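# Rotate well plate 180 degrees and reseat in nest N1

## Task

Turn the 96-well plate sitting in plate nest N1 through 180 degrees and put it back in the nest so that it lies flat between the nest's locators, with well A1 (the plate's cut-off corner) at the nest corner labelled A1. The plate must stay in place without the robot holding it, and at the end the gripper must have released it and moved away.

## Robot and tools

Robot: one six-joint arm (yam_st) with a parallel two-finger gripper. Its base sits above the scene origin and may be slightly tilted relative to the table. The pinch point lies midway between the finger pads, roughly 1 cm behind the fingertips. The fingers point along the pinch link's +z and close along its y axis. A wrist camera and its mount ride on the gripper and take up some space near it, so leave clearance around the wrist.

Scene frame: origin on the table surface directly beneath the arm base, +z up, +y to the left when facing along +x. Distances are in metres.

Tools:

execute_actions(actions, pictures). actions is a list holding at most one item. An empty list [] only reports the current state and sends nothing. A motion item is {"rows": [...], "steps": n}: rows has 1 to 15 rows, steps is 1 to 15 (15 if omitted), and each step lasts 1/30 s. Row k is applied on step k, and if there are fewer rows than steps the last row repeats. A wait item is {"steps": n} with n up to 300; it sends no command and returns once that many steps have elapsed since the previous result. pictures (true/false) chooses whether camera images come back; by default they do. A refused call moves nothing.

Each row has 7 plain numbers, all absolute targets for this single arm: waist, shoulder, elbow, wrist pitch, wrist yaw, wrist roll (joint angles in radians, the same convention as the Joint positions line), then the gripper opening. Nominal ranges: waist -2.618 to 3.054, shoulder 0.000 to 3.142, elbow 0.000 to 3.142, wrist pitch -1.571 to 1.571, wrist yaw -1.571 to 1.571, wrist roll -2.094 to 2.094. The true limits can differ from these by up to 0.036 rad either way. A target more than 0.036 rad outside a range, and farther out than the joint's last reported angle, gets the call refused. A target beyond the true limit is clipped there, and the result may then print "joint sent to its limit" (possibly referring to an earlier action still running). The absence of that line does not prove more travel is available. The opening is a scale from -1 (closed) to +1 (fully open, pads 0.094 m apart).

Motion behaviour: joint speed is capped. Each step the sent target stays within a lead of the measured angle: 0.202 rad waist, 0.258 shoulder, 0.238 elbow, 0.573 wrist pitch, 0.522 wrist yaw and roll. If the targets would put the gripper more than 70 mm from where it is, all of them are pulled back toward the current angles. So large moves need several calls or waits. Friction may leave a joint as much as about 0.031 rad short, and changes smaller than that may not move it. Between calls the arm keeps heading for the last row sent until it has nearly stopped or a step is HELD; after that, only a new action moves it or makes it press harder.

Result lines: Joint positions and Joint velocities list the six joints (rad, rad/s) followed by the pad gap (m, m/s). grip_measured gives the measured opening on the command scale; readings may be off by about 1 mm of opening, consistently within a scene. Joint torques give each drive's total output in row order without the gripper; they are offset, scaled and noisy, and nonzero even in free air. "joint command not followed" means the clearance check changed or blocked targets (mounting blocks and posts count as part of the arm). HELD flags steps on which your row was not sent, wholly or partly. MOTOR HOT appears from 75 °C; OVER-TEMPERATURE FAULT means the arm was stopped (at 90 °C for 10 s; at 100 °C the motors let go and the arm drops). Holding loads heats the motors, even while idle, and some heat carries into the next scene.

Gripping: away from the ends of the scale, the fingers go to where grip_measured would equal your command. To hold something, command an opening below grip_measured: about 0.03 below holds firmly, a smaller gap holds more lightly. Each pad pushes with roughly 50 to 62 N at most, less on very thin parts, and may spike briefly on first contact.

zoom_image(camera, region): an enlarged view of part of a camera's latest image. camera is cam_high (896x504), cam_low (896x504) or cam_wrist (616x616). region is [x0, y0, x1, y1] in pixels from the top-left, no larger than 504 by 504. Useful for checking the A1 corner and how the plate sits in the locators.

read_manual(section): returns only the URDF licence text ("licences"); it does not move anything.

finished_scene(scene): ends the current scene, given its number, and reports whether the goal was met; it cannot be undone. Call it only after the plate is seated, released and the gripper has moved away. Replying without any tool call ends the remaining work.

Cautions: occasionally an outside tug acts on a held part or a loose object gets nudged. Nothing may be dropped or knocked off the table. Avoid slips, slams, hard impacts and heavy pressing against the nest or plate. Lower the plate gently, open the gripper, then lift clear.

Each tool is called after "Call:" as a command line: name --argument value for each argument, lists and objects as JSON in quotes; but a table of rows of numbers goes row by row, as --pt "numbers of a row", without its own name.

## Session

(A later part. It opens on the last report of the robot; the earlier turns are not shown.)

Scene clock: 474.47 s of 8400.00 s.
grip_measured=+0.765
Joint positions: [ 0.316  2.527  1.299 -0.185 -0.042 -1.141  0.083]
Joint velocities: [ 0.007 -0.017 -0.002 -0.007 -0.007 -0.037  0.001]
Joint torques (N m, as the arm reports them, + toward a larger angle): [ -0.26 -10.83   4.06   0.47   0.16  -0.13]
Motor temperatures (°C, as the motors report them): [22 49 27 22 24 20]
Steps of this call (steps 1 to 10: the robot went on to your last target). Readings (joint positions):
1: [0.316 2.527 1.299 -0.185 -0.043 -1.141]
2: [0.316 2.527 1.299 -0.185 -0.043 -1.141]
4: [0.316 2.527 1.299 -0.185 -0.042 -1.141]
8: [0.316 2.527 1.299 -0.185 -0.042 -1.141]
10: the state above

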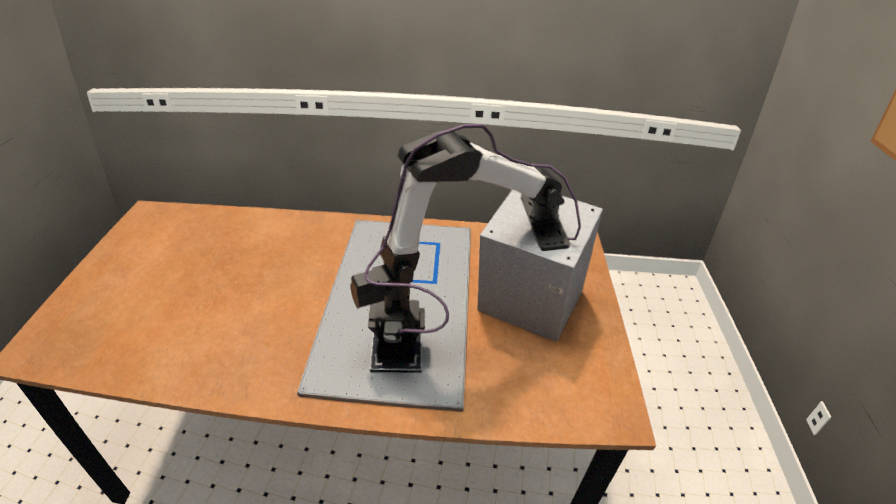

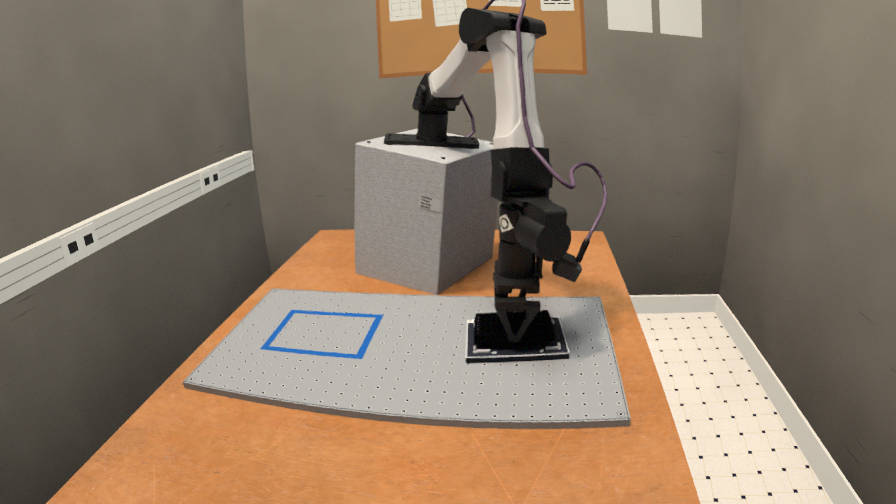

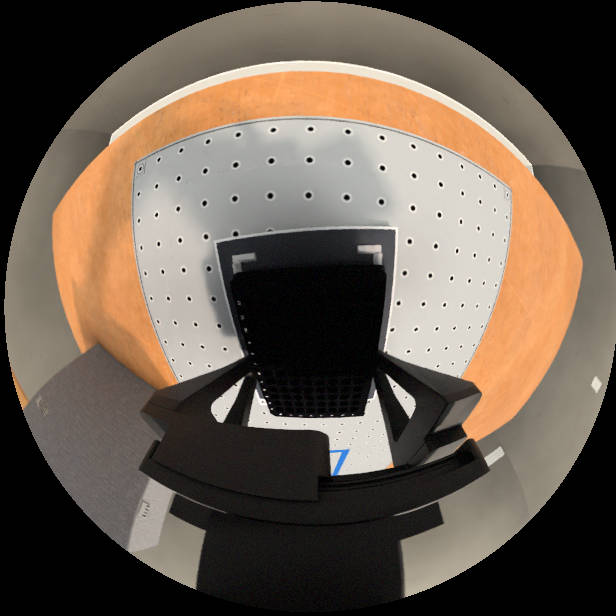

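Call:
execute_actions --actions '[{"rows": [[0.339,2.527,1.313,-0.173,-0.035,-1.148,0.73],[0.343,2.527,1.313,-0.173,-0.035,-1.148,0.73],[0.343,2.527,1.313,-0.173,-0.035,-1.148,0.73],[0.337,2.527,1.313,-0.173,-0.035,-1.148,0.73],[0.333,2.527,1.313,-0.173,-0.035,-1.148,0.73]], "steps": 12}]'

Call:
zoom_image --camera "cam_low" --region '[450, 250, 580, 375]'

Call:
zoom_image --camera "cam_wrist" --region '[200, 220, 420, 440]'

Scene clock: 485.90 s of 8400.00 s.
grip_measured=+0.765
Joint positions: [ 0.329  2.527  1.299 -0.185 -0.04  -1.141  0.083]
Joint velocities: [ 0.002  0.002 -0.012 -0.037 -0.007 -0.022 -0.   ]
Joint torques (N m, as the arm reports them, + toward a larger angle): [ -0.48 -10.66   4.1    0.46   0.13  -0.13]
Motor temperatures (°C, as the motors report them): [22 48 27 22 24 20]
Steps of this call (steps 1 to 15: the robot went on to your last target; steps 16 to 90: nothing new was sent; then 8.03 s passed at rest; steps 91 to 102: all 12 steps of this action). Readings (joint positions):
91: [0.317 2.527 1.299 -0.185 -0.042 -1.141]
92: [0.319 2.527 1.299 -0.185 -0.041 -1.141]
94: [0.325 2.527 1.299 -0.185 -0.040 -1.141]
98: [0.329 2.527 1.299 -0.185 -0.040 -1.141]
102: the state above

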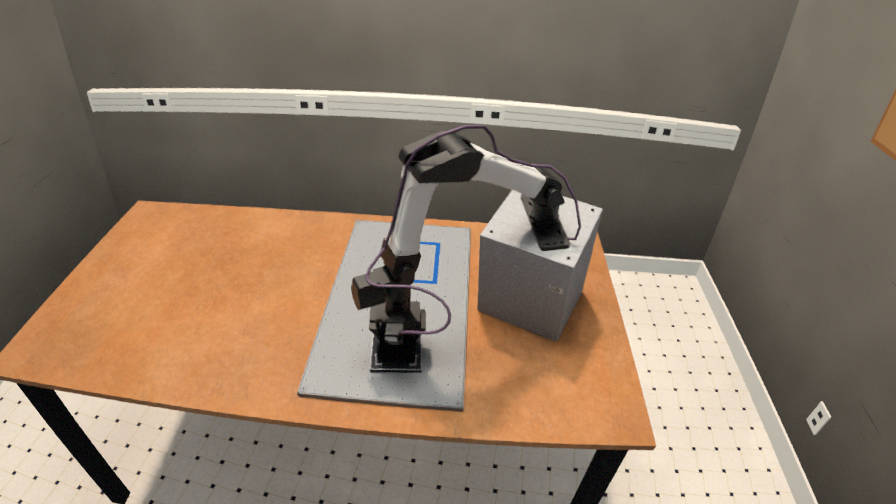

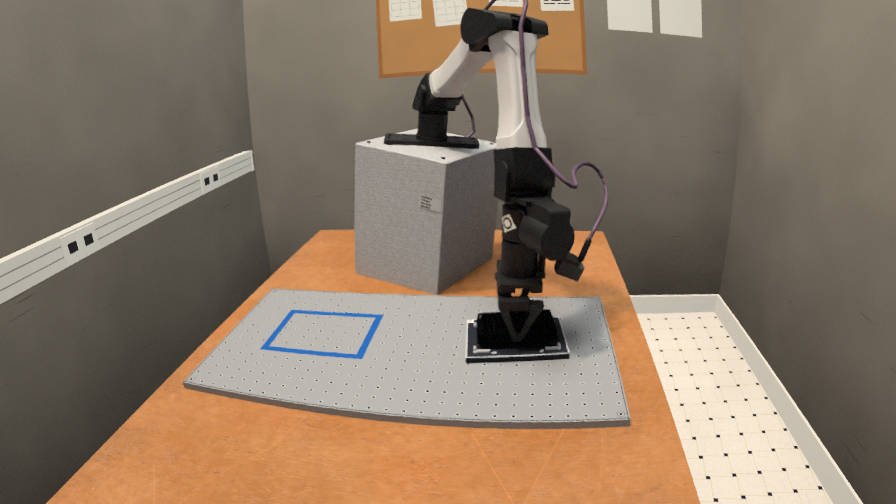

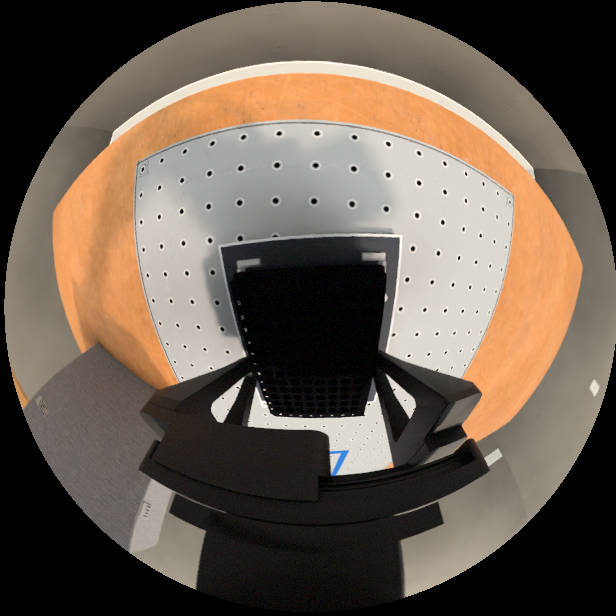

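Region (450, 250, 580, 375) of cam_low's 896x504 image, scaled by 3.877, with more detail than that image has; it fills the top 485 rows of this view, and the rest is white.

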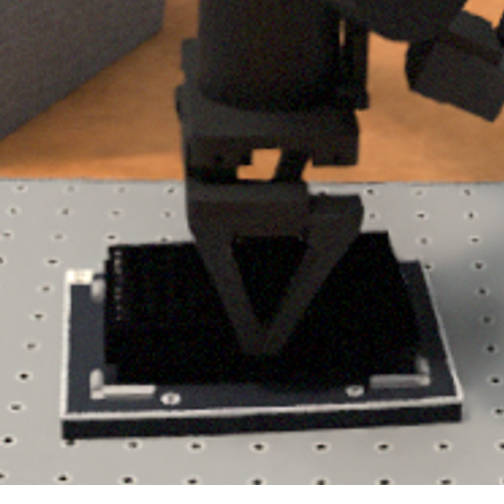

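Region (200, 220, 420, 440) of cam_wrist's 616x616 image, scaled by 2.291, with more detail than that image has.

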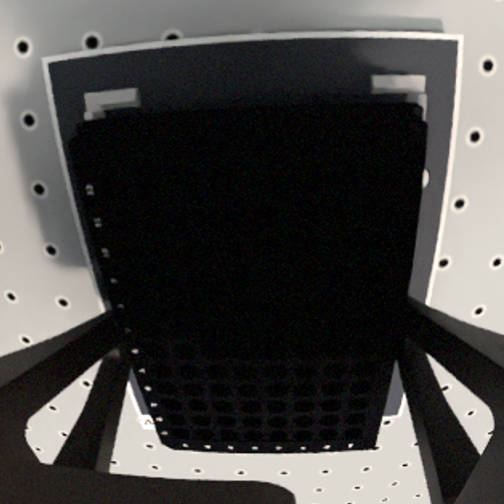

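Call:
execute_actions --actions '[{"rows": [[0.333,2.545,1.313,-0.171,-0.035,-1.135,0.73],[0.333,2.552,1.313,-0.167,-0.035,-1.128,0.73],[0.333,2.556,1.313,-0.162,-0.035,-1.123,0.73],[0.333,2.559,1.313,-0.156,-0.035,-1.123,0.73],[0.333,2.561,1.313,-0.151,-0.035,-1.123,0.73],[0.333,2.563,1.313,-0.147,-0.035,-1.123,0.73],[0.333,2.563,1.313,-0.146,-0.035,-1.123,0.73]], "steps": 15}]' --pictures false

Call:
execute_actions --actions '[{"steps": 6}]'

Call:
zoom_image --camera "cam_low" --region '[450, 250, 580, 375]'

Call:
zoom_image --camera "cam_wrist" --region '[200, 220, 420, 440]'

Scene clock: 498.50 s of 8400.00 s.
grip_measured=+0.765
Joint positions: [ 0.329  2.543  1.299 -0.159 -0.039 -1.131  0.083]
Joint velocities: [-0.002 -0.007 -0.002 -0.022  0.022  0.007  0.   ]
Joint torques (N m, as the arm reports them, + toward a larger angle): [-0.38 -9.31  4.03  0.51  0.12  0.01]
Motor temperatures (°C, as the motors report them): [22 48 27 22 24 20]
Steps of this call (steps 1 to 15: the robot went on to your last target; steps 16 to 90: nothing new was sent; then 9.10 s passed at rest; steps 91 to 105: all 15 steps of this action). Readings (joint positions):
91: [0.329 2.527 1.299 -0.185 -0.040 -1.141]
92: [0.329 2.527 1.299 -0.184 -0.040 -1.140]
94: [0.329 2.529 1.299 -0.180 -0.040 -1.137]
98: [0.329 2.540 1.299 -0.166 -0.040 -1.133]
105: the state above

Scene clock: 498.70 s of 8400.00 s.
grip_measured=+0.765
Joint positions: [ 0.329  2.543  1.299 -0.159 -0.039 -1.131  0.083]
Joint velocities: [-0.007 -0.022 -0.002  0.051 -0.037 -0.022 -0.   ]
Joint torques (N m, as the arm reports them, + toward a larger angle): [-0.35 -9.31  4.01  0.47  0.14  0.04]
Motor temperatures (°C, as the motors report them): [22 48 27 22 24 20]
Steps of this call (steps 1 to 6: the robot went on to your last target). Readings (joint positions):
1: [0.329 2.543 1.299 -0.159 -0.039 -1.131]
2: [0.329 2.543 1.299 -0.159 -0.039 -1.131]
4: [0.329 2.543 1.299 -0.159 -0.039 -1.131]
6: the state above

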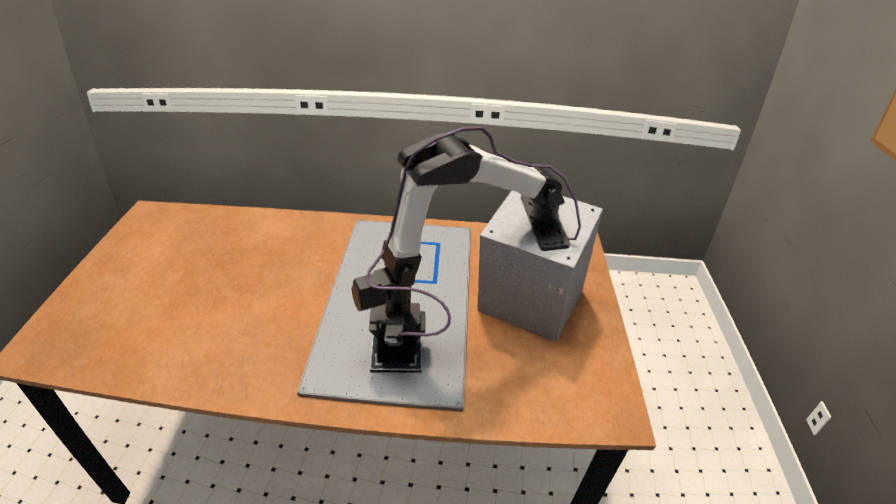

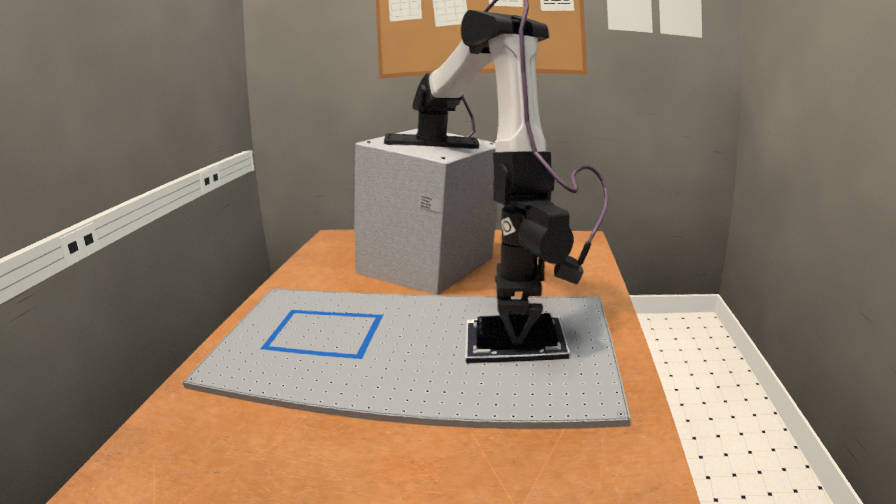

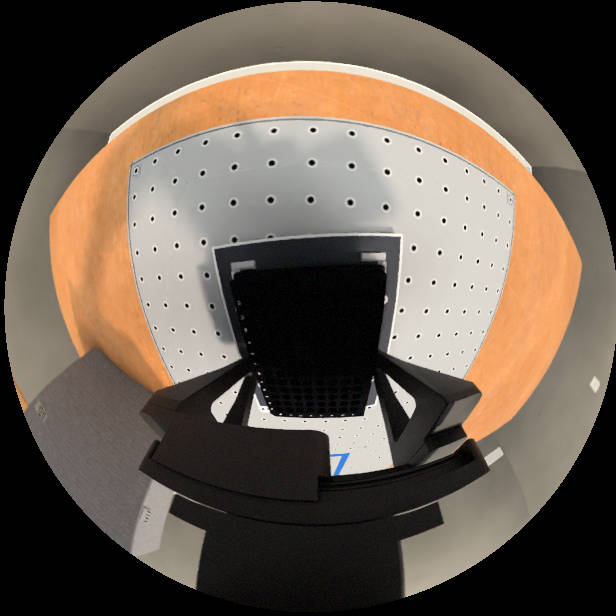

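Region (450, 250, 580, 375) of cam_low's 896x504 image, scaled by 3.877, with more detail than that image has; it fills the top 485 rows of this view, and the rest is white.

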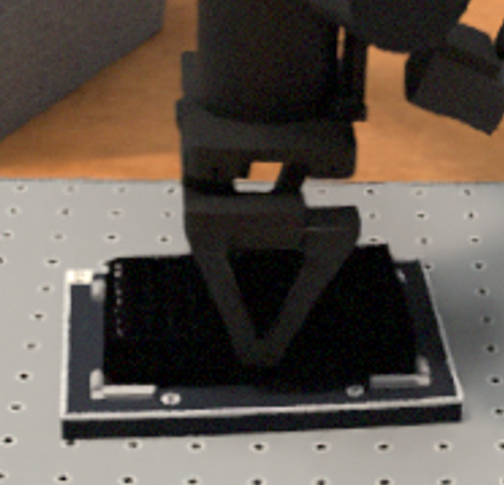

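Region (200, 220, 420, 440) of cam_wrist's 616x616 image, scaled by 2.291, with more detail than that image has.

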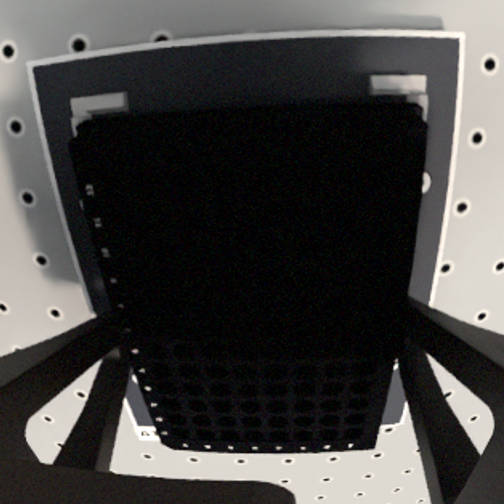

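Call:
execute_actions --actions '[{"rows": [[0.333,2.55,1.322,-0.172,-0.035,-1.123,0.73],[0.333,2.545,1.327,-0.184,-0.035,-1.123,0.73],[0.333,2.545,1.331,-0.195,-0.035,-1.123,0.73],[0.333,2.545,1.335,-0.205,-0.035,-1.123,0.73],[0.333,2.545,1.339,-0.215,-0.035,-1.123,0.73],[0.333,2.545,1.343,-0.225,-0.035,-1.123,0.73],[0.333,2.545,1.347,-0.234,-0.035,-1.123,0.73],[0.333,2.545,1.351,-0.243,-0.035,-1.123,0.73],[0.333,2.545,1.355,-0.252,-0.035,-1.123,0.73],[0.333,2.545,1.359,-0.26,-0.035,-1.123,0.73],[0.333,2.545,1.363,-0.266,-0.035,-1.123,0.73],[0.333,2.545,1.366,-0.271,-0.035,-1.123,0.73],[0.333,2.545,1.368,-0.271,-0.035,-1.123,0.73],[0.333,2.545,1.37,-0.271,-0.035,-1.123,0.73]], "steps": 15}]' --pictures false

Call:
execute_actions --actions '[{"steps": 12}]'

Call:
zoom_image --camera "cam_low" --region '[450, 250, 580, 375]'

Call:
zoom_image --camera "cam_wrist" --region '[200, 220, 420, 440]'

Scene clock: 538.67 s of 8400.00 s.
grip_measured=+0.765
Joint positions: [ 0.329  2.543  1.349 -0.243 -0.039 -1.131  0.083]
Joint velocities: [-0.012 -0.002  0.046 -0.066  0.037 -0.007  0.   ]
Joint torques (N m, as the arm reports them, + toward a larger angle): [ -0.43 -10.7    4.55   0.03   0.13   0.03]
Motor temperatures (°C, as the motors report them): [22 45 27 22 24 20]
Steps of this call (steps 1 to 15: the robot went on to your last target; steps 16 to 90: nothing new was sent; then 36.47 s passed at rest; steps 91 to 105: all 15 steps of this action). Readings (joint positions):
91: [0.329 2.543 1.299 -0.159 -0.039 -1.131]
92: [0.329 2.543 1.300 -0.160 -0.039 -1.131]
94: [0.329 2.543 1.306 -0.172 -0.039 -1.131]
98: [0.329 2.543 1.325 -0.198 -0.039 -1.131]
105: the state above

Scene clock: 539.07 s of 8400.00 s.
grip_measured=+0.765
Joint positions: [ 0.329  2.543  1.351 -0.257 -0.039 -1.131  0.083]
Joint velocities: [-0.002  0.002  0.012  0.022 -0.11  -0.037  0.001]
Joint torques (N m, as the arm reports them, + toward a larger angle): [ -0.43 -10.72   4.54   0.06   0.13   0.03]
Motor temperatures (°C, as the motors report them): [22 45 27 22 24 20]
Steps of this call (steps 1 to 12: the robot went on to your last target). Readings (joint positions):
1: [0.329 2.543 1.350 -0.245 -0.039 -1.131]
2: [0.329 2.543 1.351 -0.247 -0.039 -1.131]
4: [0.329 2.543 1.351 -0.251 -0.039 -1.131]
8: [0.329 2.543 1.351 -0.256 -0.039 -1.131]
12: the state above

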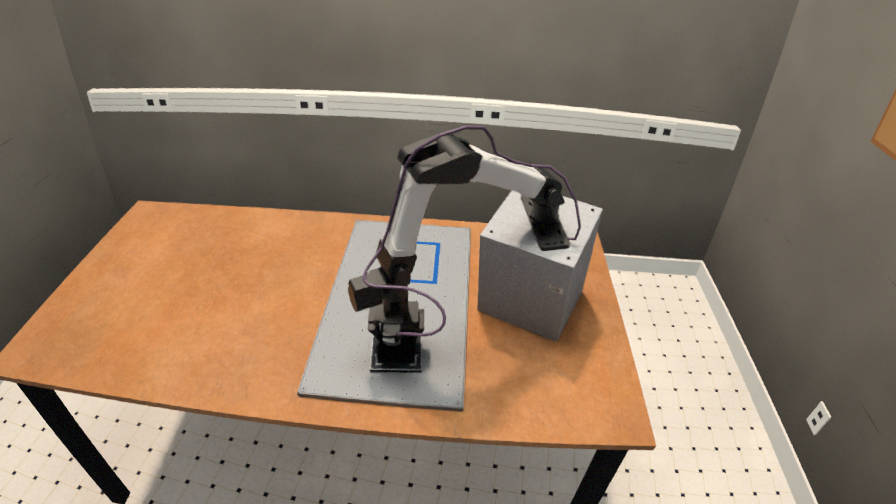

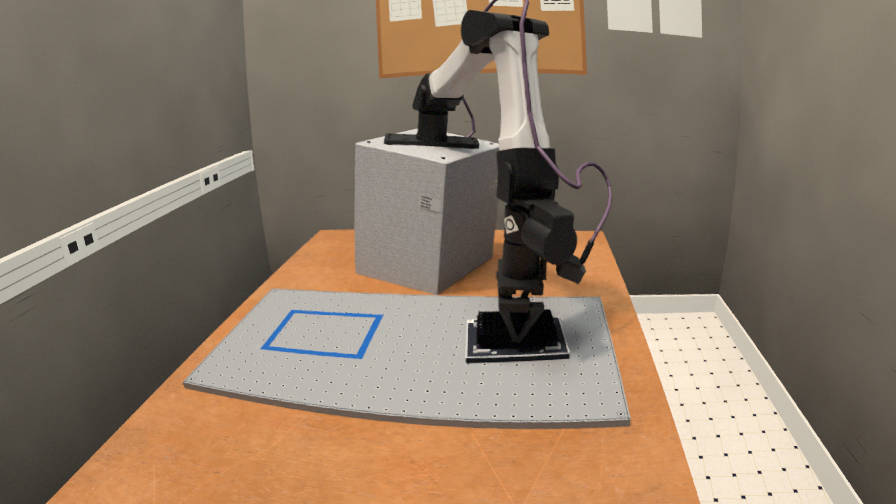

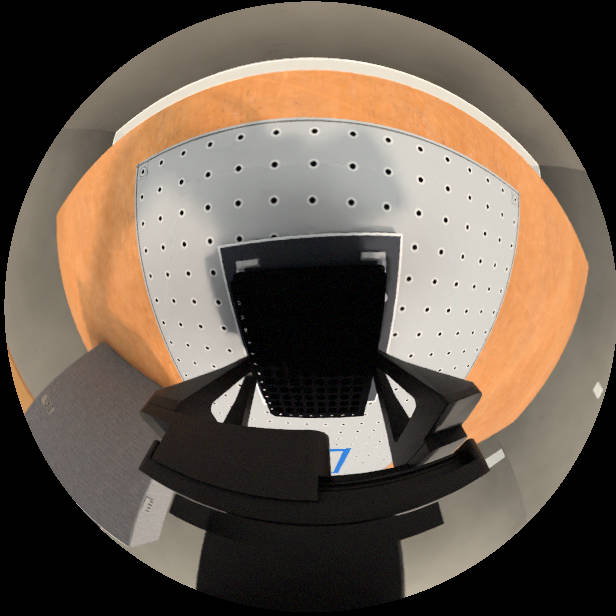

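Region (450, 250, 580, 375) of cam_low's 896x504 image, scaled by 3.877, with more detail than that image has; it fills the top 485 rows of this view, and the rest is white.

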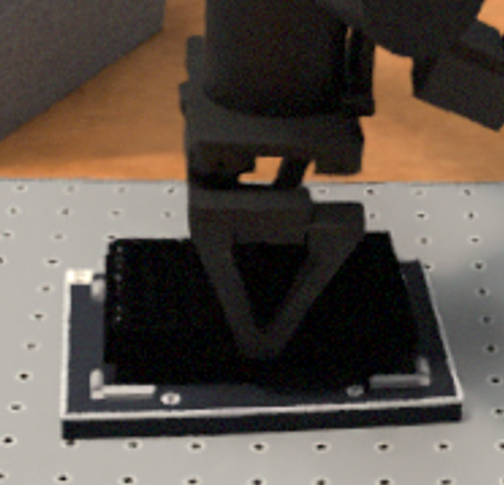

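Region (200, 220, 420, 440) of cam_wrist's 616x616 image, scaled by 2.291, with more detail than that image has.

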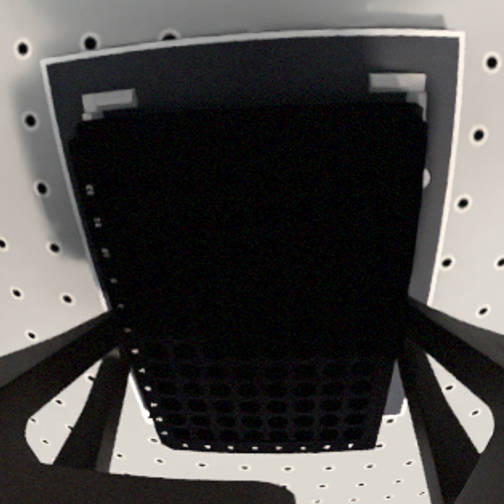

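Call:
execute_actions --actions '[]'

Scene clock: 555.33 s of 8400.00 s.
grip_measured=+0.765
Joint positions: [ 0.329  2.543  1.351 -0.259 -0.039 -1.131  0.083]
Joint velocities: [-0.002 -0.022 -0.032  0.022  0.007 -0.022 -0.   ]
Joint torques (N m, as the arm reports them, + toward a larger angle): [ -0.39 -10.71   4.52   0.06   0.14   0.03]
Motor temperatures (°C, as the motors report them): [22 47 27 22 24 20]
Steps of this call (steps 1 to 30: the robot went on to your last target; steps 31 to 90: nothing new was sent; then 13.27 s passed at rest). Readings (joint positions):
1: [0.329 2.543 1.351 -0.258 -0.039 -1.131]
2: [0.329 2.543 1.351 -0.258 -0.039 -1.131]
4: [0.329 2.543 1.351 -0.258 -0.039 -1.131]
8: [0.329 2.543 1.351 -0.258 -0.039 -1.131]
90: the state above
The arm was judged still, so your last target was given up. Only a new action makes it travel on or press farther. Fingers that are still opening or closing keep moving.

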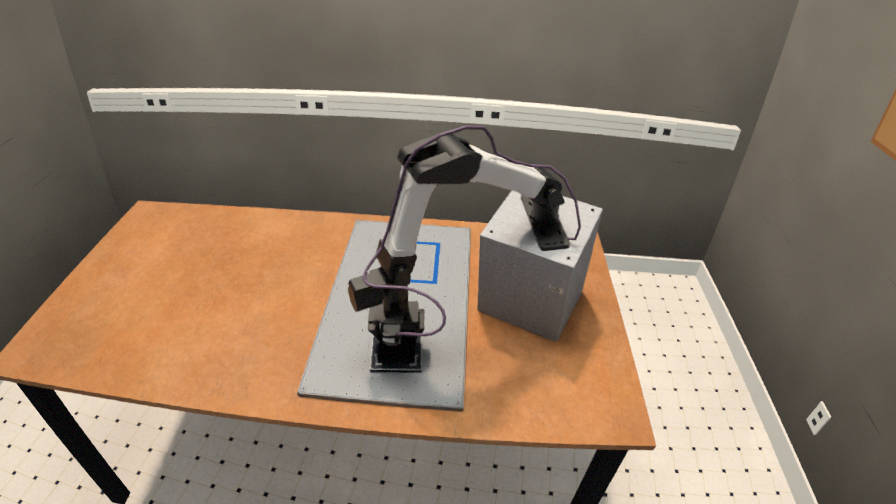

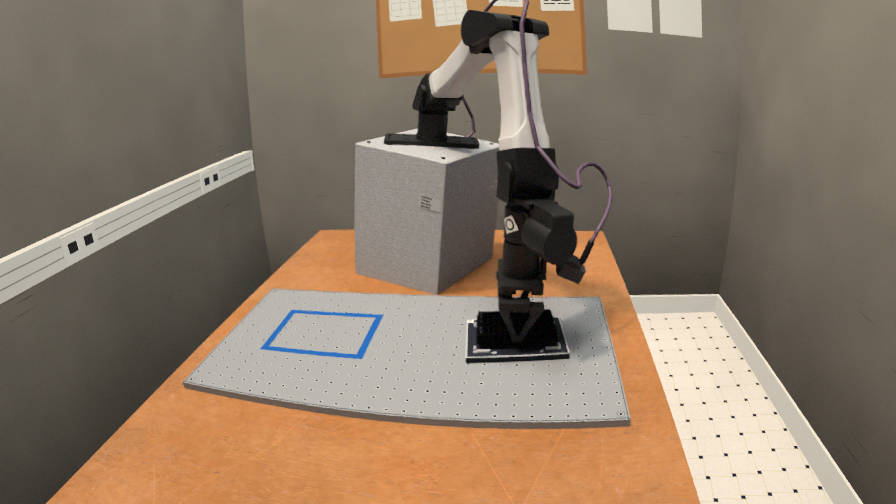

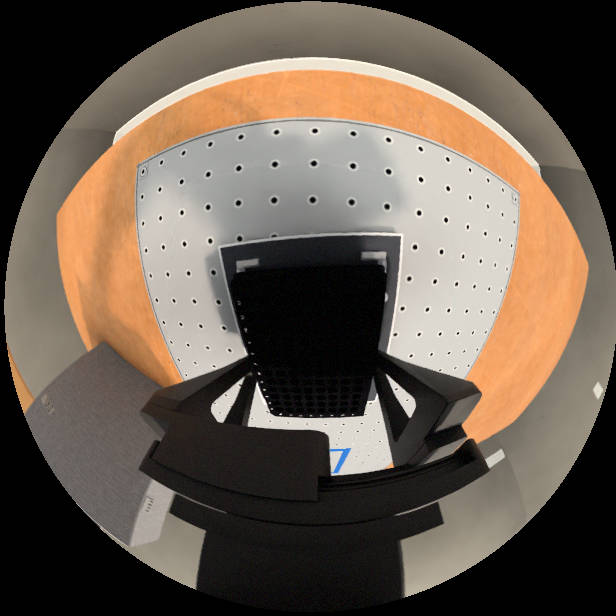

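Call:
execute_actions --actions '[{"rows": [[0.333,2.566,1.37,-0.246,-0.035,-1.123,0.73],[0.333,2.568,1.37,-0.243,-0.035,-1.123,0.73],[0.333,2.570,1.37,-0.240,-0.035,-1.123,0.73],[0.333,2.572,1.37,-0.237,-0.035,-1.123,0.73],[0.333,2.574,1.37,-0.234,-0.035,-1.123,0.73],[0.333,2.575,1.37,-0.231,-0.035,-1.123,0.73],[0.333,2.576,1.37,-0.228,-0.035,-1.123,0.73],[0.333,2.576,1.37,-0.226,-0.035,-1.123,0.73],[0.333,2.576,1.37,-0.224,-0.035,-1.123,0.73]], "steps": 15}]'

Call:
zoom_image --camera "cam_low" --region '[450, 250, 580, 375]'

Call:
zoom_image --camera "cam_wrist" --region '[200, 220, 420, 440]'

Scene clock: 564.40 s of 8400.00 s.
grip_measured=+0.765
Joint positions: [ 0.329  2.559  1.351 -0.239 -0.039 -1.131  0.083]
Joint velocities: [-0.012 -0.002 -0.012 -0.007 -0.081 -0.007  0.001]
Joint torques (N m, as the arm reports them, + toward a larger angle): [-0.37 -9.66  4.47  0.39  0.13  0.04]
Motor temperatures (°C, as the motors report them): [22 47 27 22 24 20]
Steps of this call (steps 1 to 90: nothing new was sent; then 5.57 s passed at rest; steps 91 to 105: all 15 steps of this action). Readings (joint positions):
91: [0.329 2.543 1.351 -0.258 -0.039 -1.131]
92: [0.329 2.543 1.351 -0.258 -0.039 -1.131]
94: [0.329 2.543 1.351 -0.256 -0.039 -1.131]
98: [0.329 2.549 1.351 -0.245 -0.039 -1.131]
105: the state above

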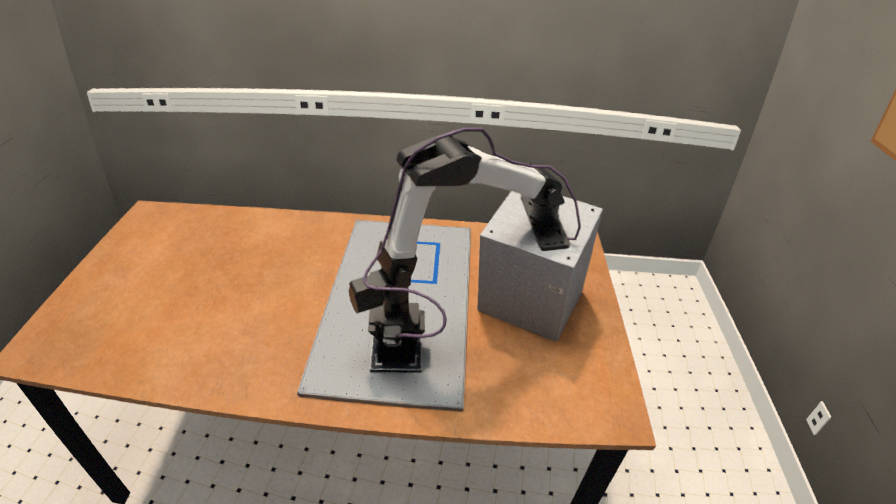

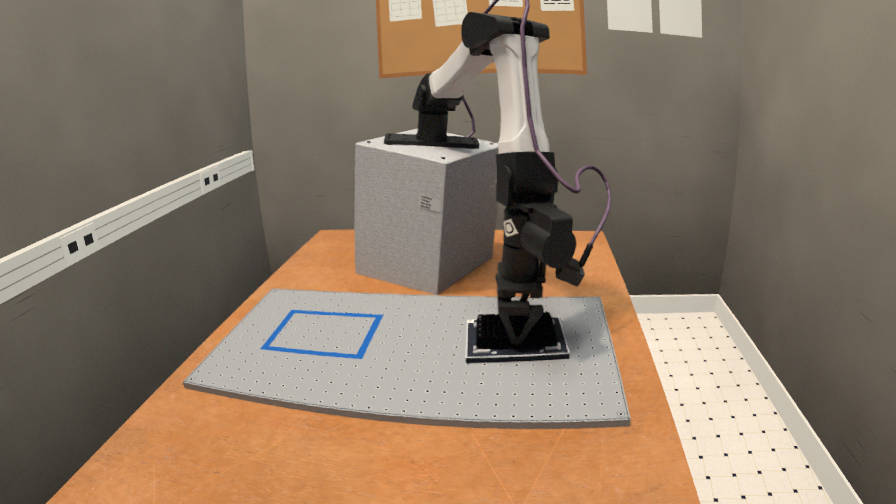

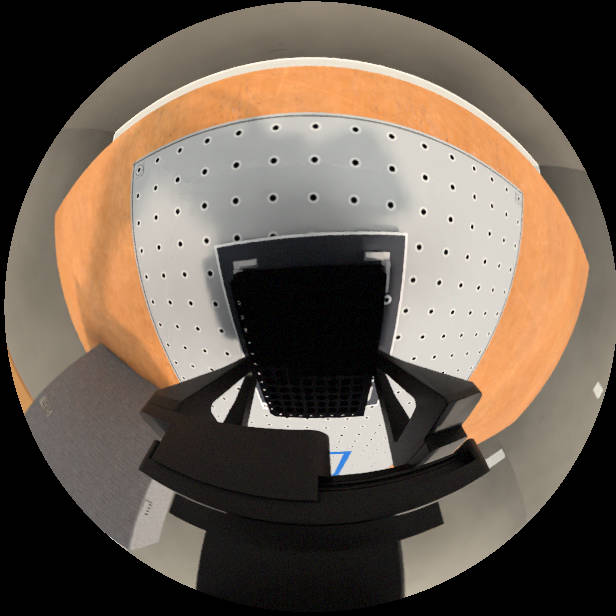

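Region (450, 250, 580, 375) of cam_low's 896x504 image, scaled by 3.877, with more detail than that image has; it fills the top 485 rows of this view, and the rest is white.

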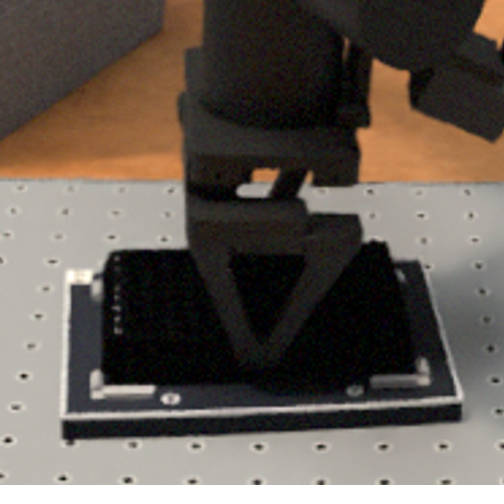

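Region (200, 220, 420, 440) of cam_wrist's 616x616 image, scaled by 2.291, with more detail than that image has.

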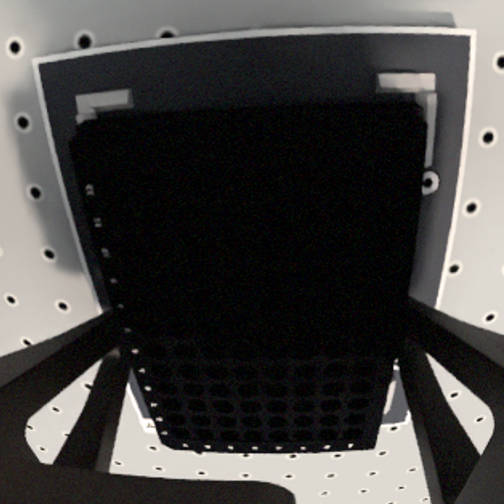

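Call:
execute_actions --actions '[{"rows": [[0.333,2.582,1.37,-0.221,-0.035,-1.123,0.73],[0.333,2.584,1.37,-0.219,-0.035,-1.123,0.73],[0.333,2.586,1.37,-0.217,-0.035,-1.123,0.73],[0.333,2.588,1.37,-0.214,-0.035,-1.123,0.73],[0.333,2.590,1.37,-0.211,-0.035,-1.123,0.73],[0.333,2.591,1.37,-0.207,-0.035,-1.123,0.73],[0.333,2.591,1.37,-0.203,-0.035,-1.123,0.73],[0.333,2.591,1.37,-0.200,-0.035,-1.123,0.73],[0.333,2.591,1.37,-0.198,-0.035,-1.123,0.73]], "steps": 15}]'

Call:
zoom_image --camera "cam_low" --region '[450, 250, 580, 375]'

Call:
zoom_image --camera "cam_wrist" --region '[200, 220, 420, 440]'

Scene clock: 580.00 s of 8400.00 s.
grip_measured=+0.765
Joint positions: [ 0.329  2.571  1.351 -0.214 -0.039 -1.13   0.083]
Joint velocities: [ 0.002 -0.002 -0.012 -0.095  0.051  0.051 -0.001]
Joint torques (N m, as the arm reports them, + toward a larger angle): [-0.34 -9.4   4.45  0.46  0.14  0.03]
Motor temperatures (°C, as the motors report them): [22 46 27 22 24 20]
Steps of this call (steps 1 to 15: the robot went on to your last target; steps 16 to 90: nothing new was sent; then 12.10 s passed at rest; steps 91 to 105: all 15 steps of this action). Readings (joint positions):
91: [0.329 2.559 1.351 -0.235 -0.039 -1.131]
92: [0.329 2.559 1.351 -0.235 -0.039 -1.131]
94: [0.329 2.559 1.351 -0.233 -0.039 -1.131]
98: [0.329 2.564 1.351 -0.222 -0.039 -1.131]
105: the state above

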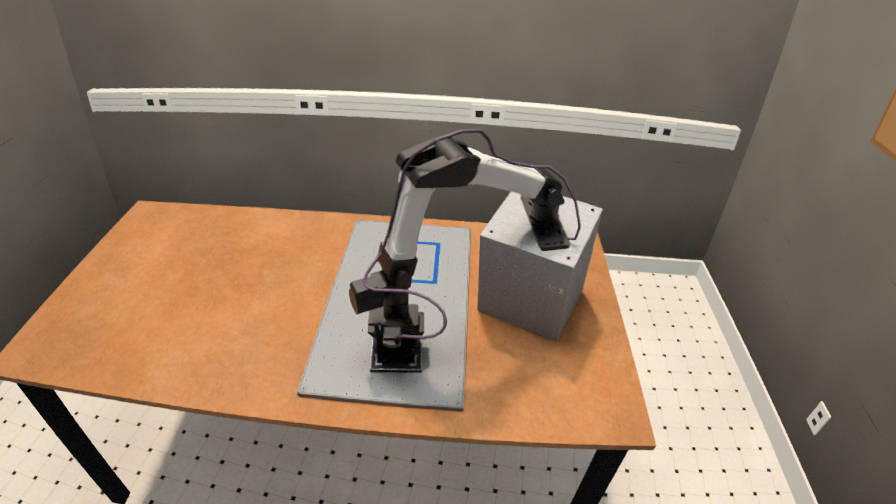

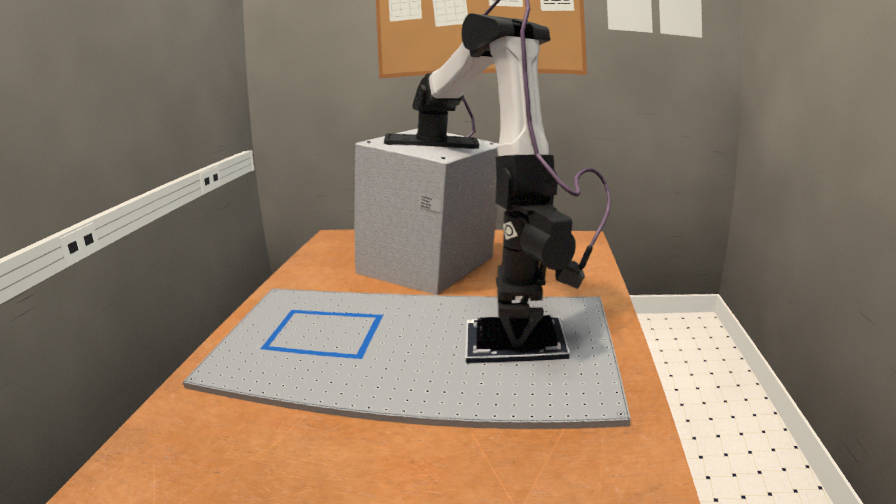

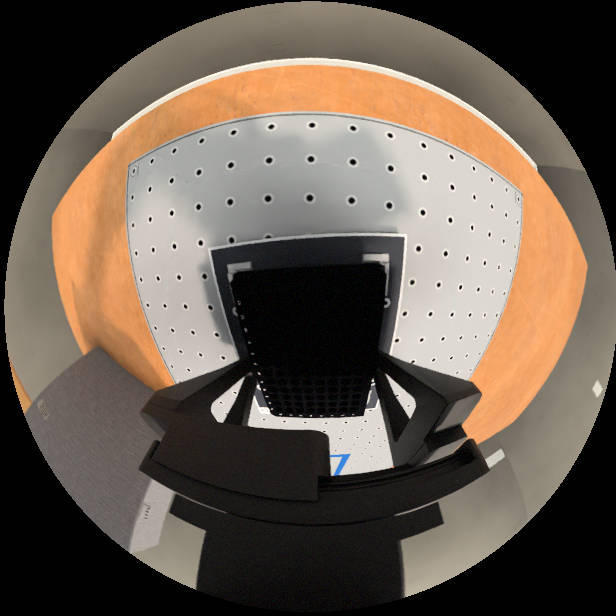

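Region (450, 250, 580, 375) of cam_low's 896x504 image, scaled by 3.877, with more detail than that image has; it fills the top 485 rows of this view, and the rest is white.

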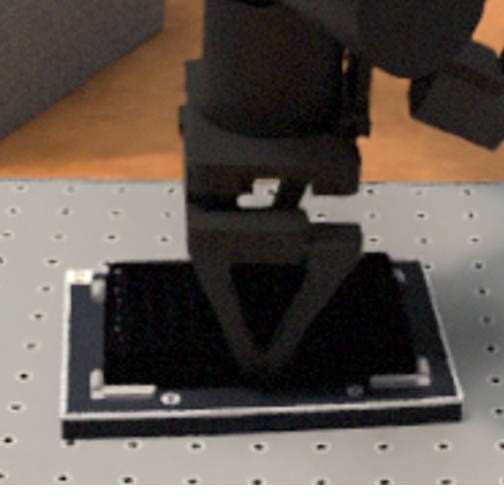

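Region (200, 220, 420, 440) of cam_wrist's 616x616 image, scaled by 2.291, with more detail than that image has.

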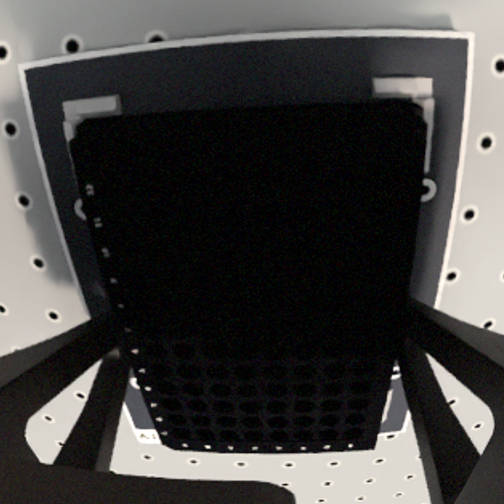

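Call:
execute_actions --actions '[{"rows": [[0.333,2.585,1.37,-0.206,-0.035,-1.123,0.75],[0.333,2.582,1.37,-0.208,-0.035,-1.123,0.77],[0.333,2.580,1.37,-0.210,-0.035,-1.123,0.79],[0.333,2.580,1.37,-0.210,-0.035,-1.123,0.81],[0.333,2.580,1.37,-0.210,-0.035,-1.123,0.84],[0.333,2.580,1.37,-0.210,-0.035,-1.123,0.87],[0.333,2.580,1.37,-0.210,-0.035,-1.123,0.90],[0.333,2.580,1.37,-0.210,-0.035,-1.123,0.94],[0.333,2.580,1.37,-0.210,-0.035,-1.123,1.0]], "steps": 15}]'

Call:
zoom_image --camera "cam_low" --region '[450, 250, 580, 375]'

Call:
zoom_image --camera "cam_wrist" --region '[200, 220, 420, 440]'

Scene clock: 588.57 s of 8400.00 s.
grip_measured=+1.000
Joint positions: [ 0.329  2.571  1.351 -0.214 -0.039 -1.13   0.094]
Joint velocities: [-0.002  0.012  0.017 -0.066 -0.007 -0.066  0.   ]
Joint torques (N m, as the arm reports them, + toward a larger angle): [ -0.43 -10.28   4.46   0.31   0.12   0.03]
Motor temperatures (°C, as the motors report them): [22 46 27 22 24 20]
Steps of this call (steps 1 to 15: the robot went on to your last target; steps 16 to 90: nothing new was sent; then 5.07 s passed at rest; steps 91 to 105: all 15 steps of this action). Readings (joint positions):
91: [0.329 2.571 1.351 -0.214 -0.039 -1.130]
92: [0.329 2.571 1.351 -0.214 -0.039 -1.130]
94: [0.329 2.571 1.351 -0.214 -0.039 -1.130]
98: [0.329 2.571 1.351 -0.214 -0.039 -1.130]
105: the state above

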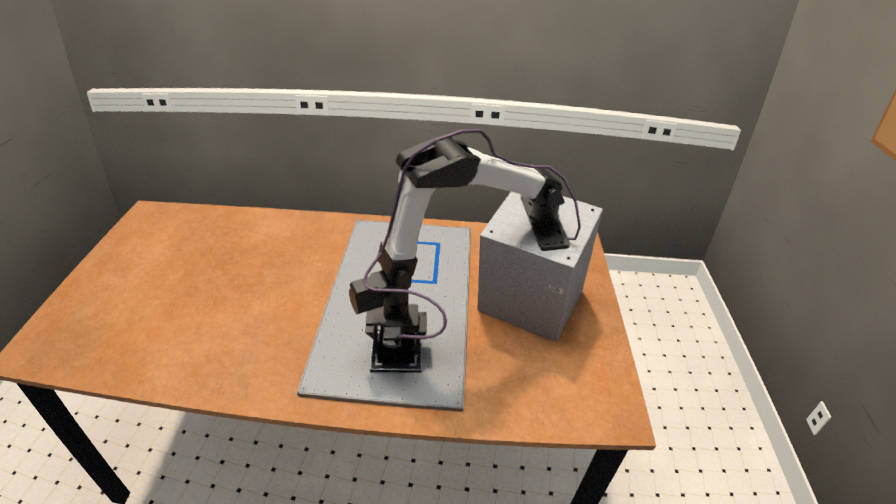

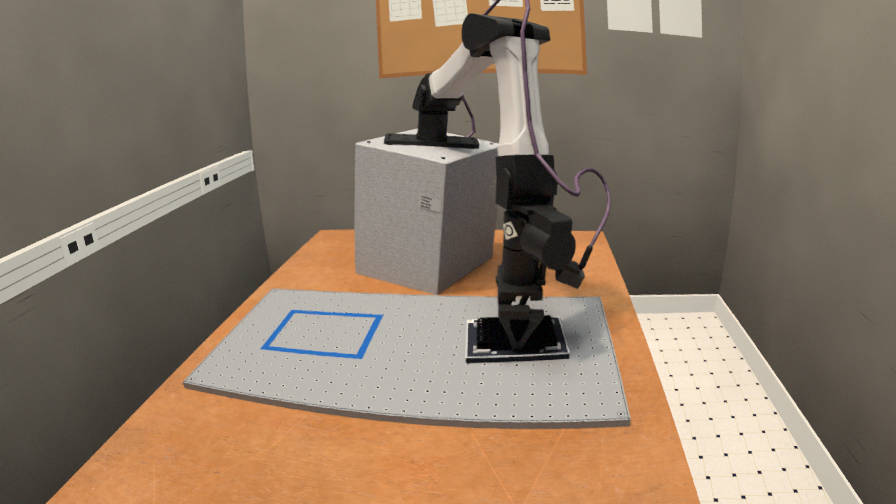

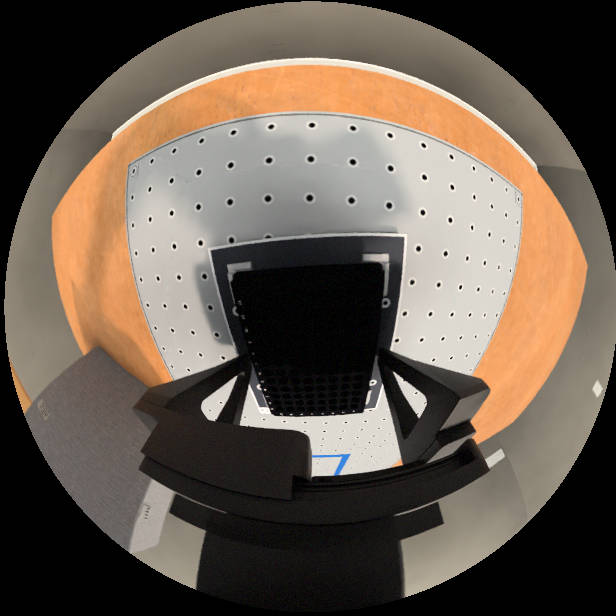

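Region (450, 250, 580, 375) of cam_low's 896x504 image, scaled by 3.877, with more detail than that image has; it fills the top 485 rows of this view, and the rest is white.

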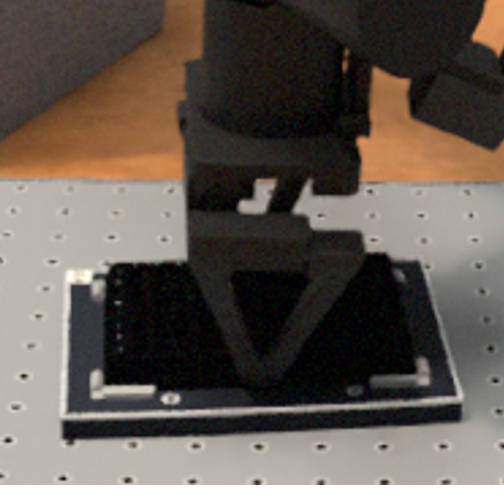

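Region (200, 220, 420, 440) of cam_wrist's 616x616 image, scaled by 2.291, with more detail than that image has.

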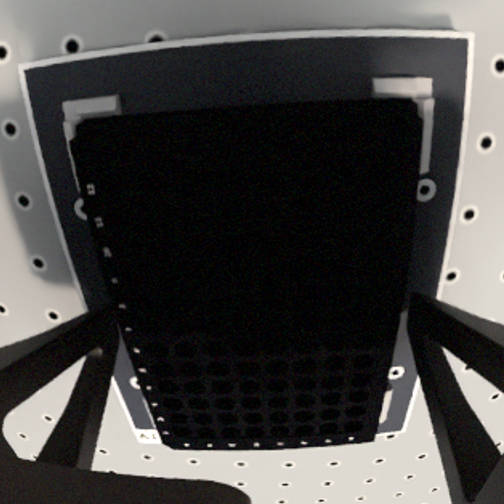

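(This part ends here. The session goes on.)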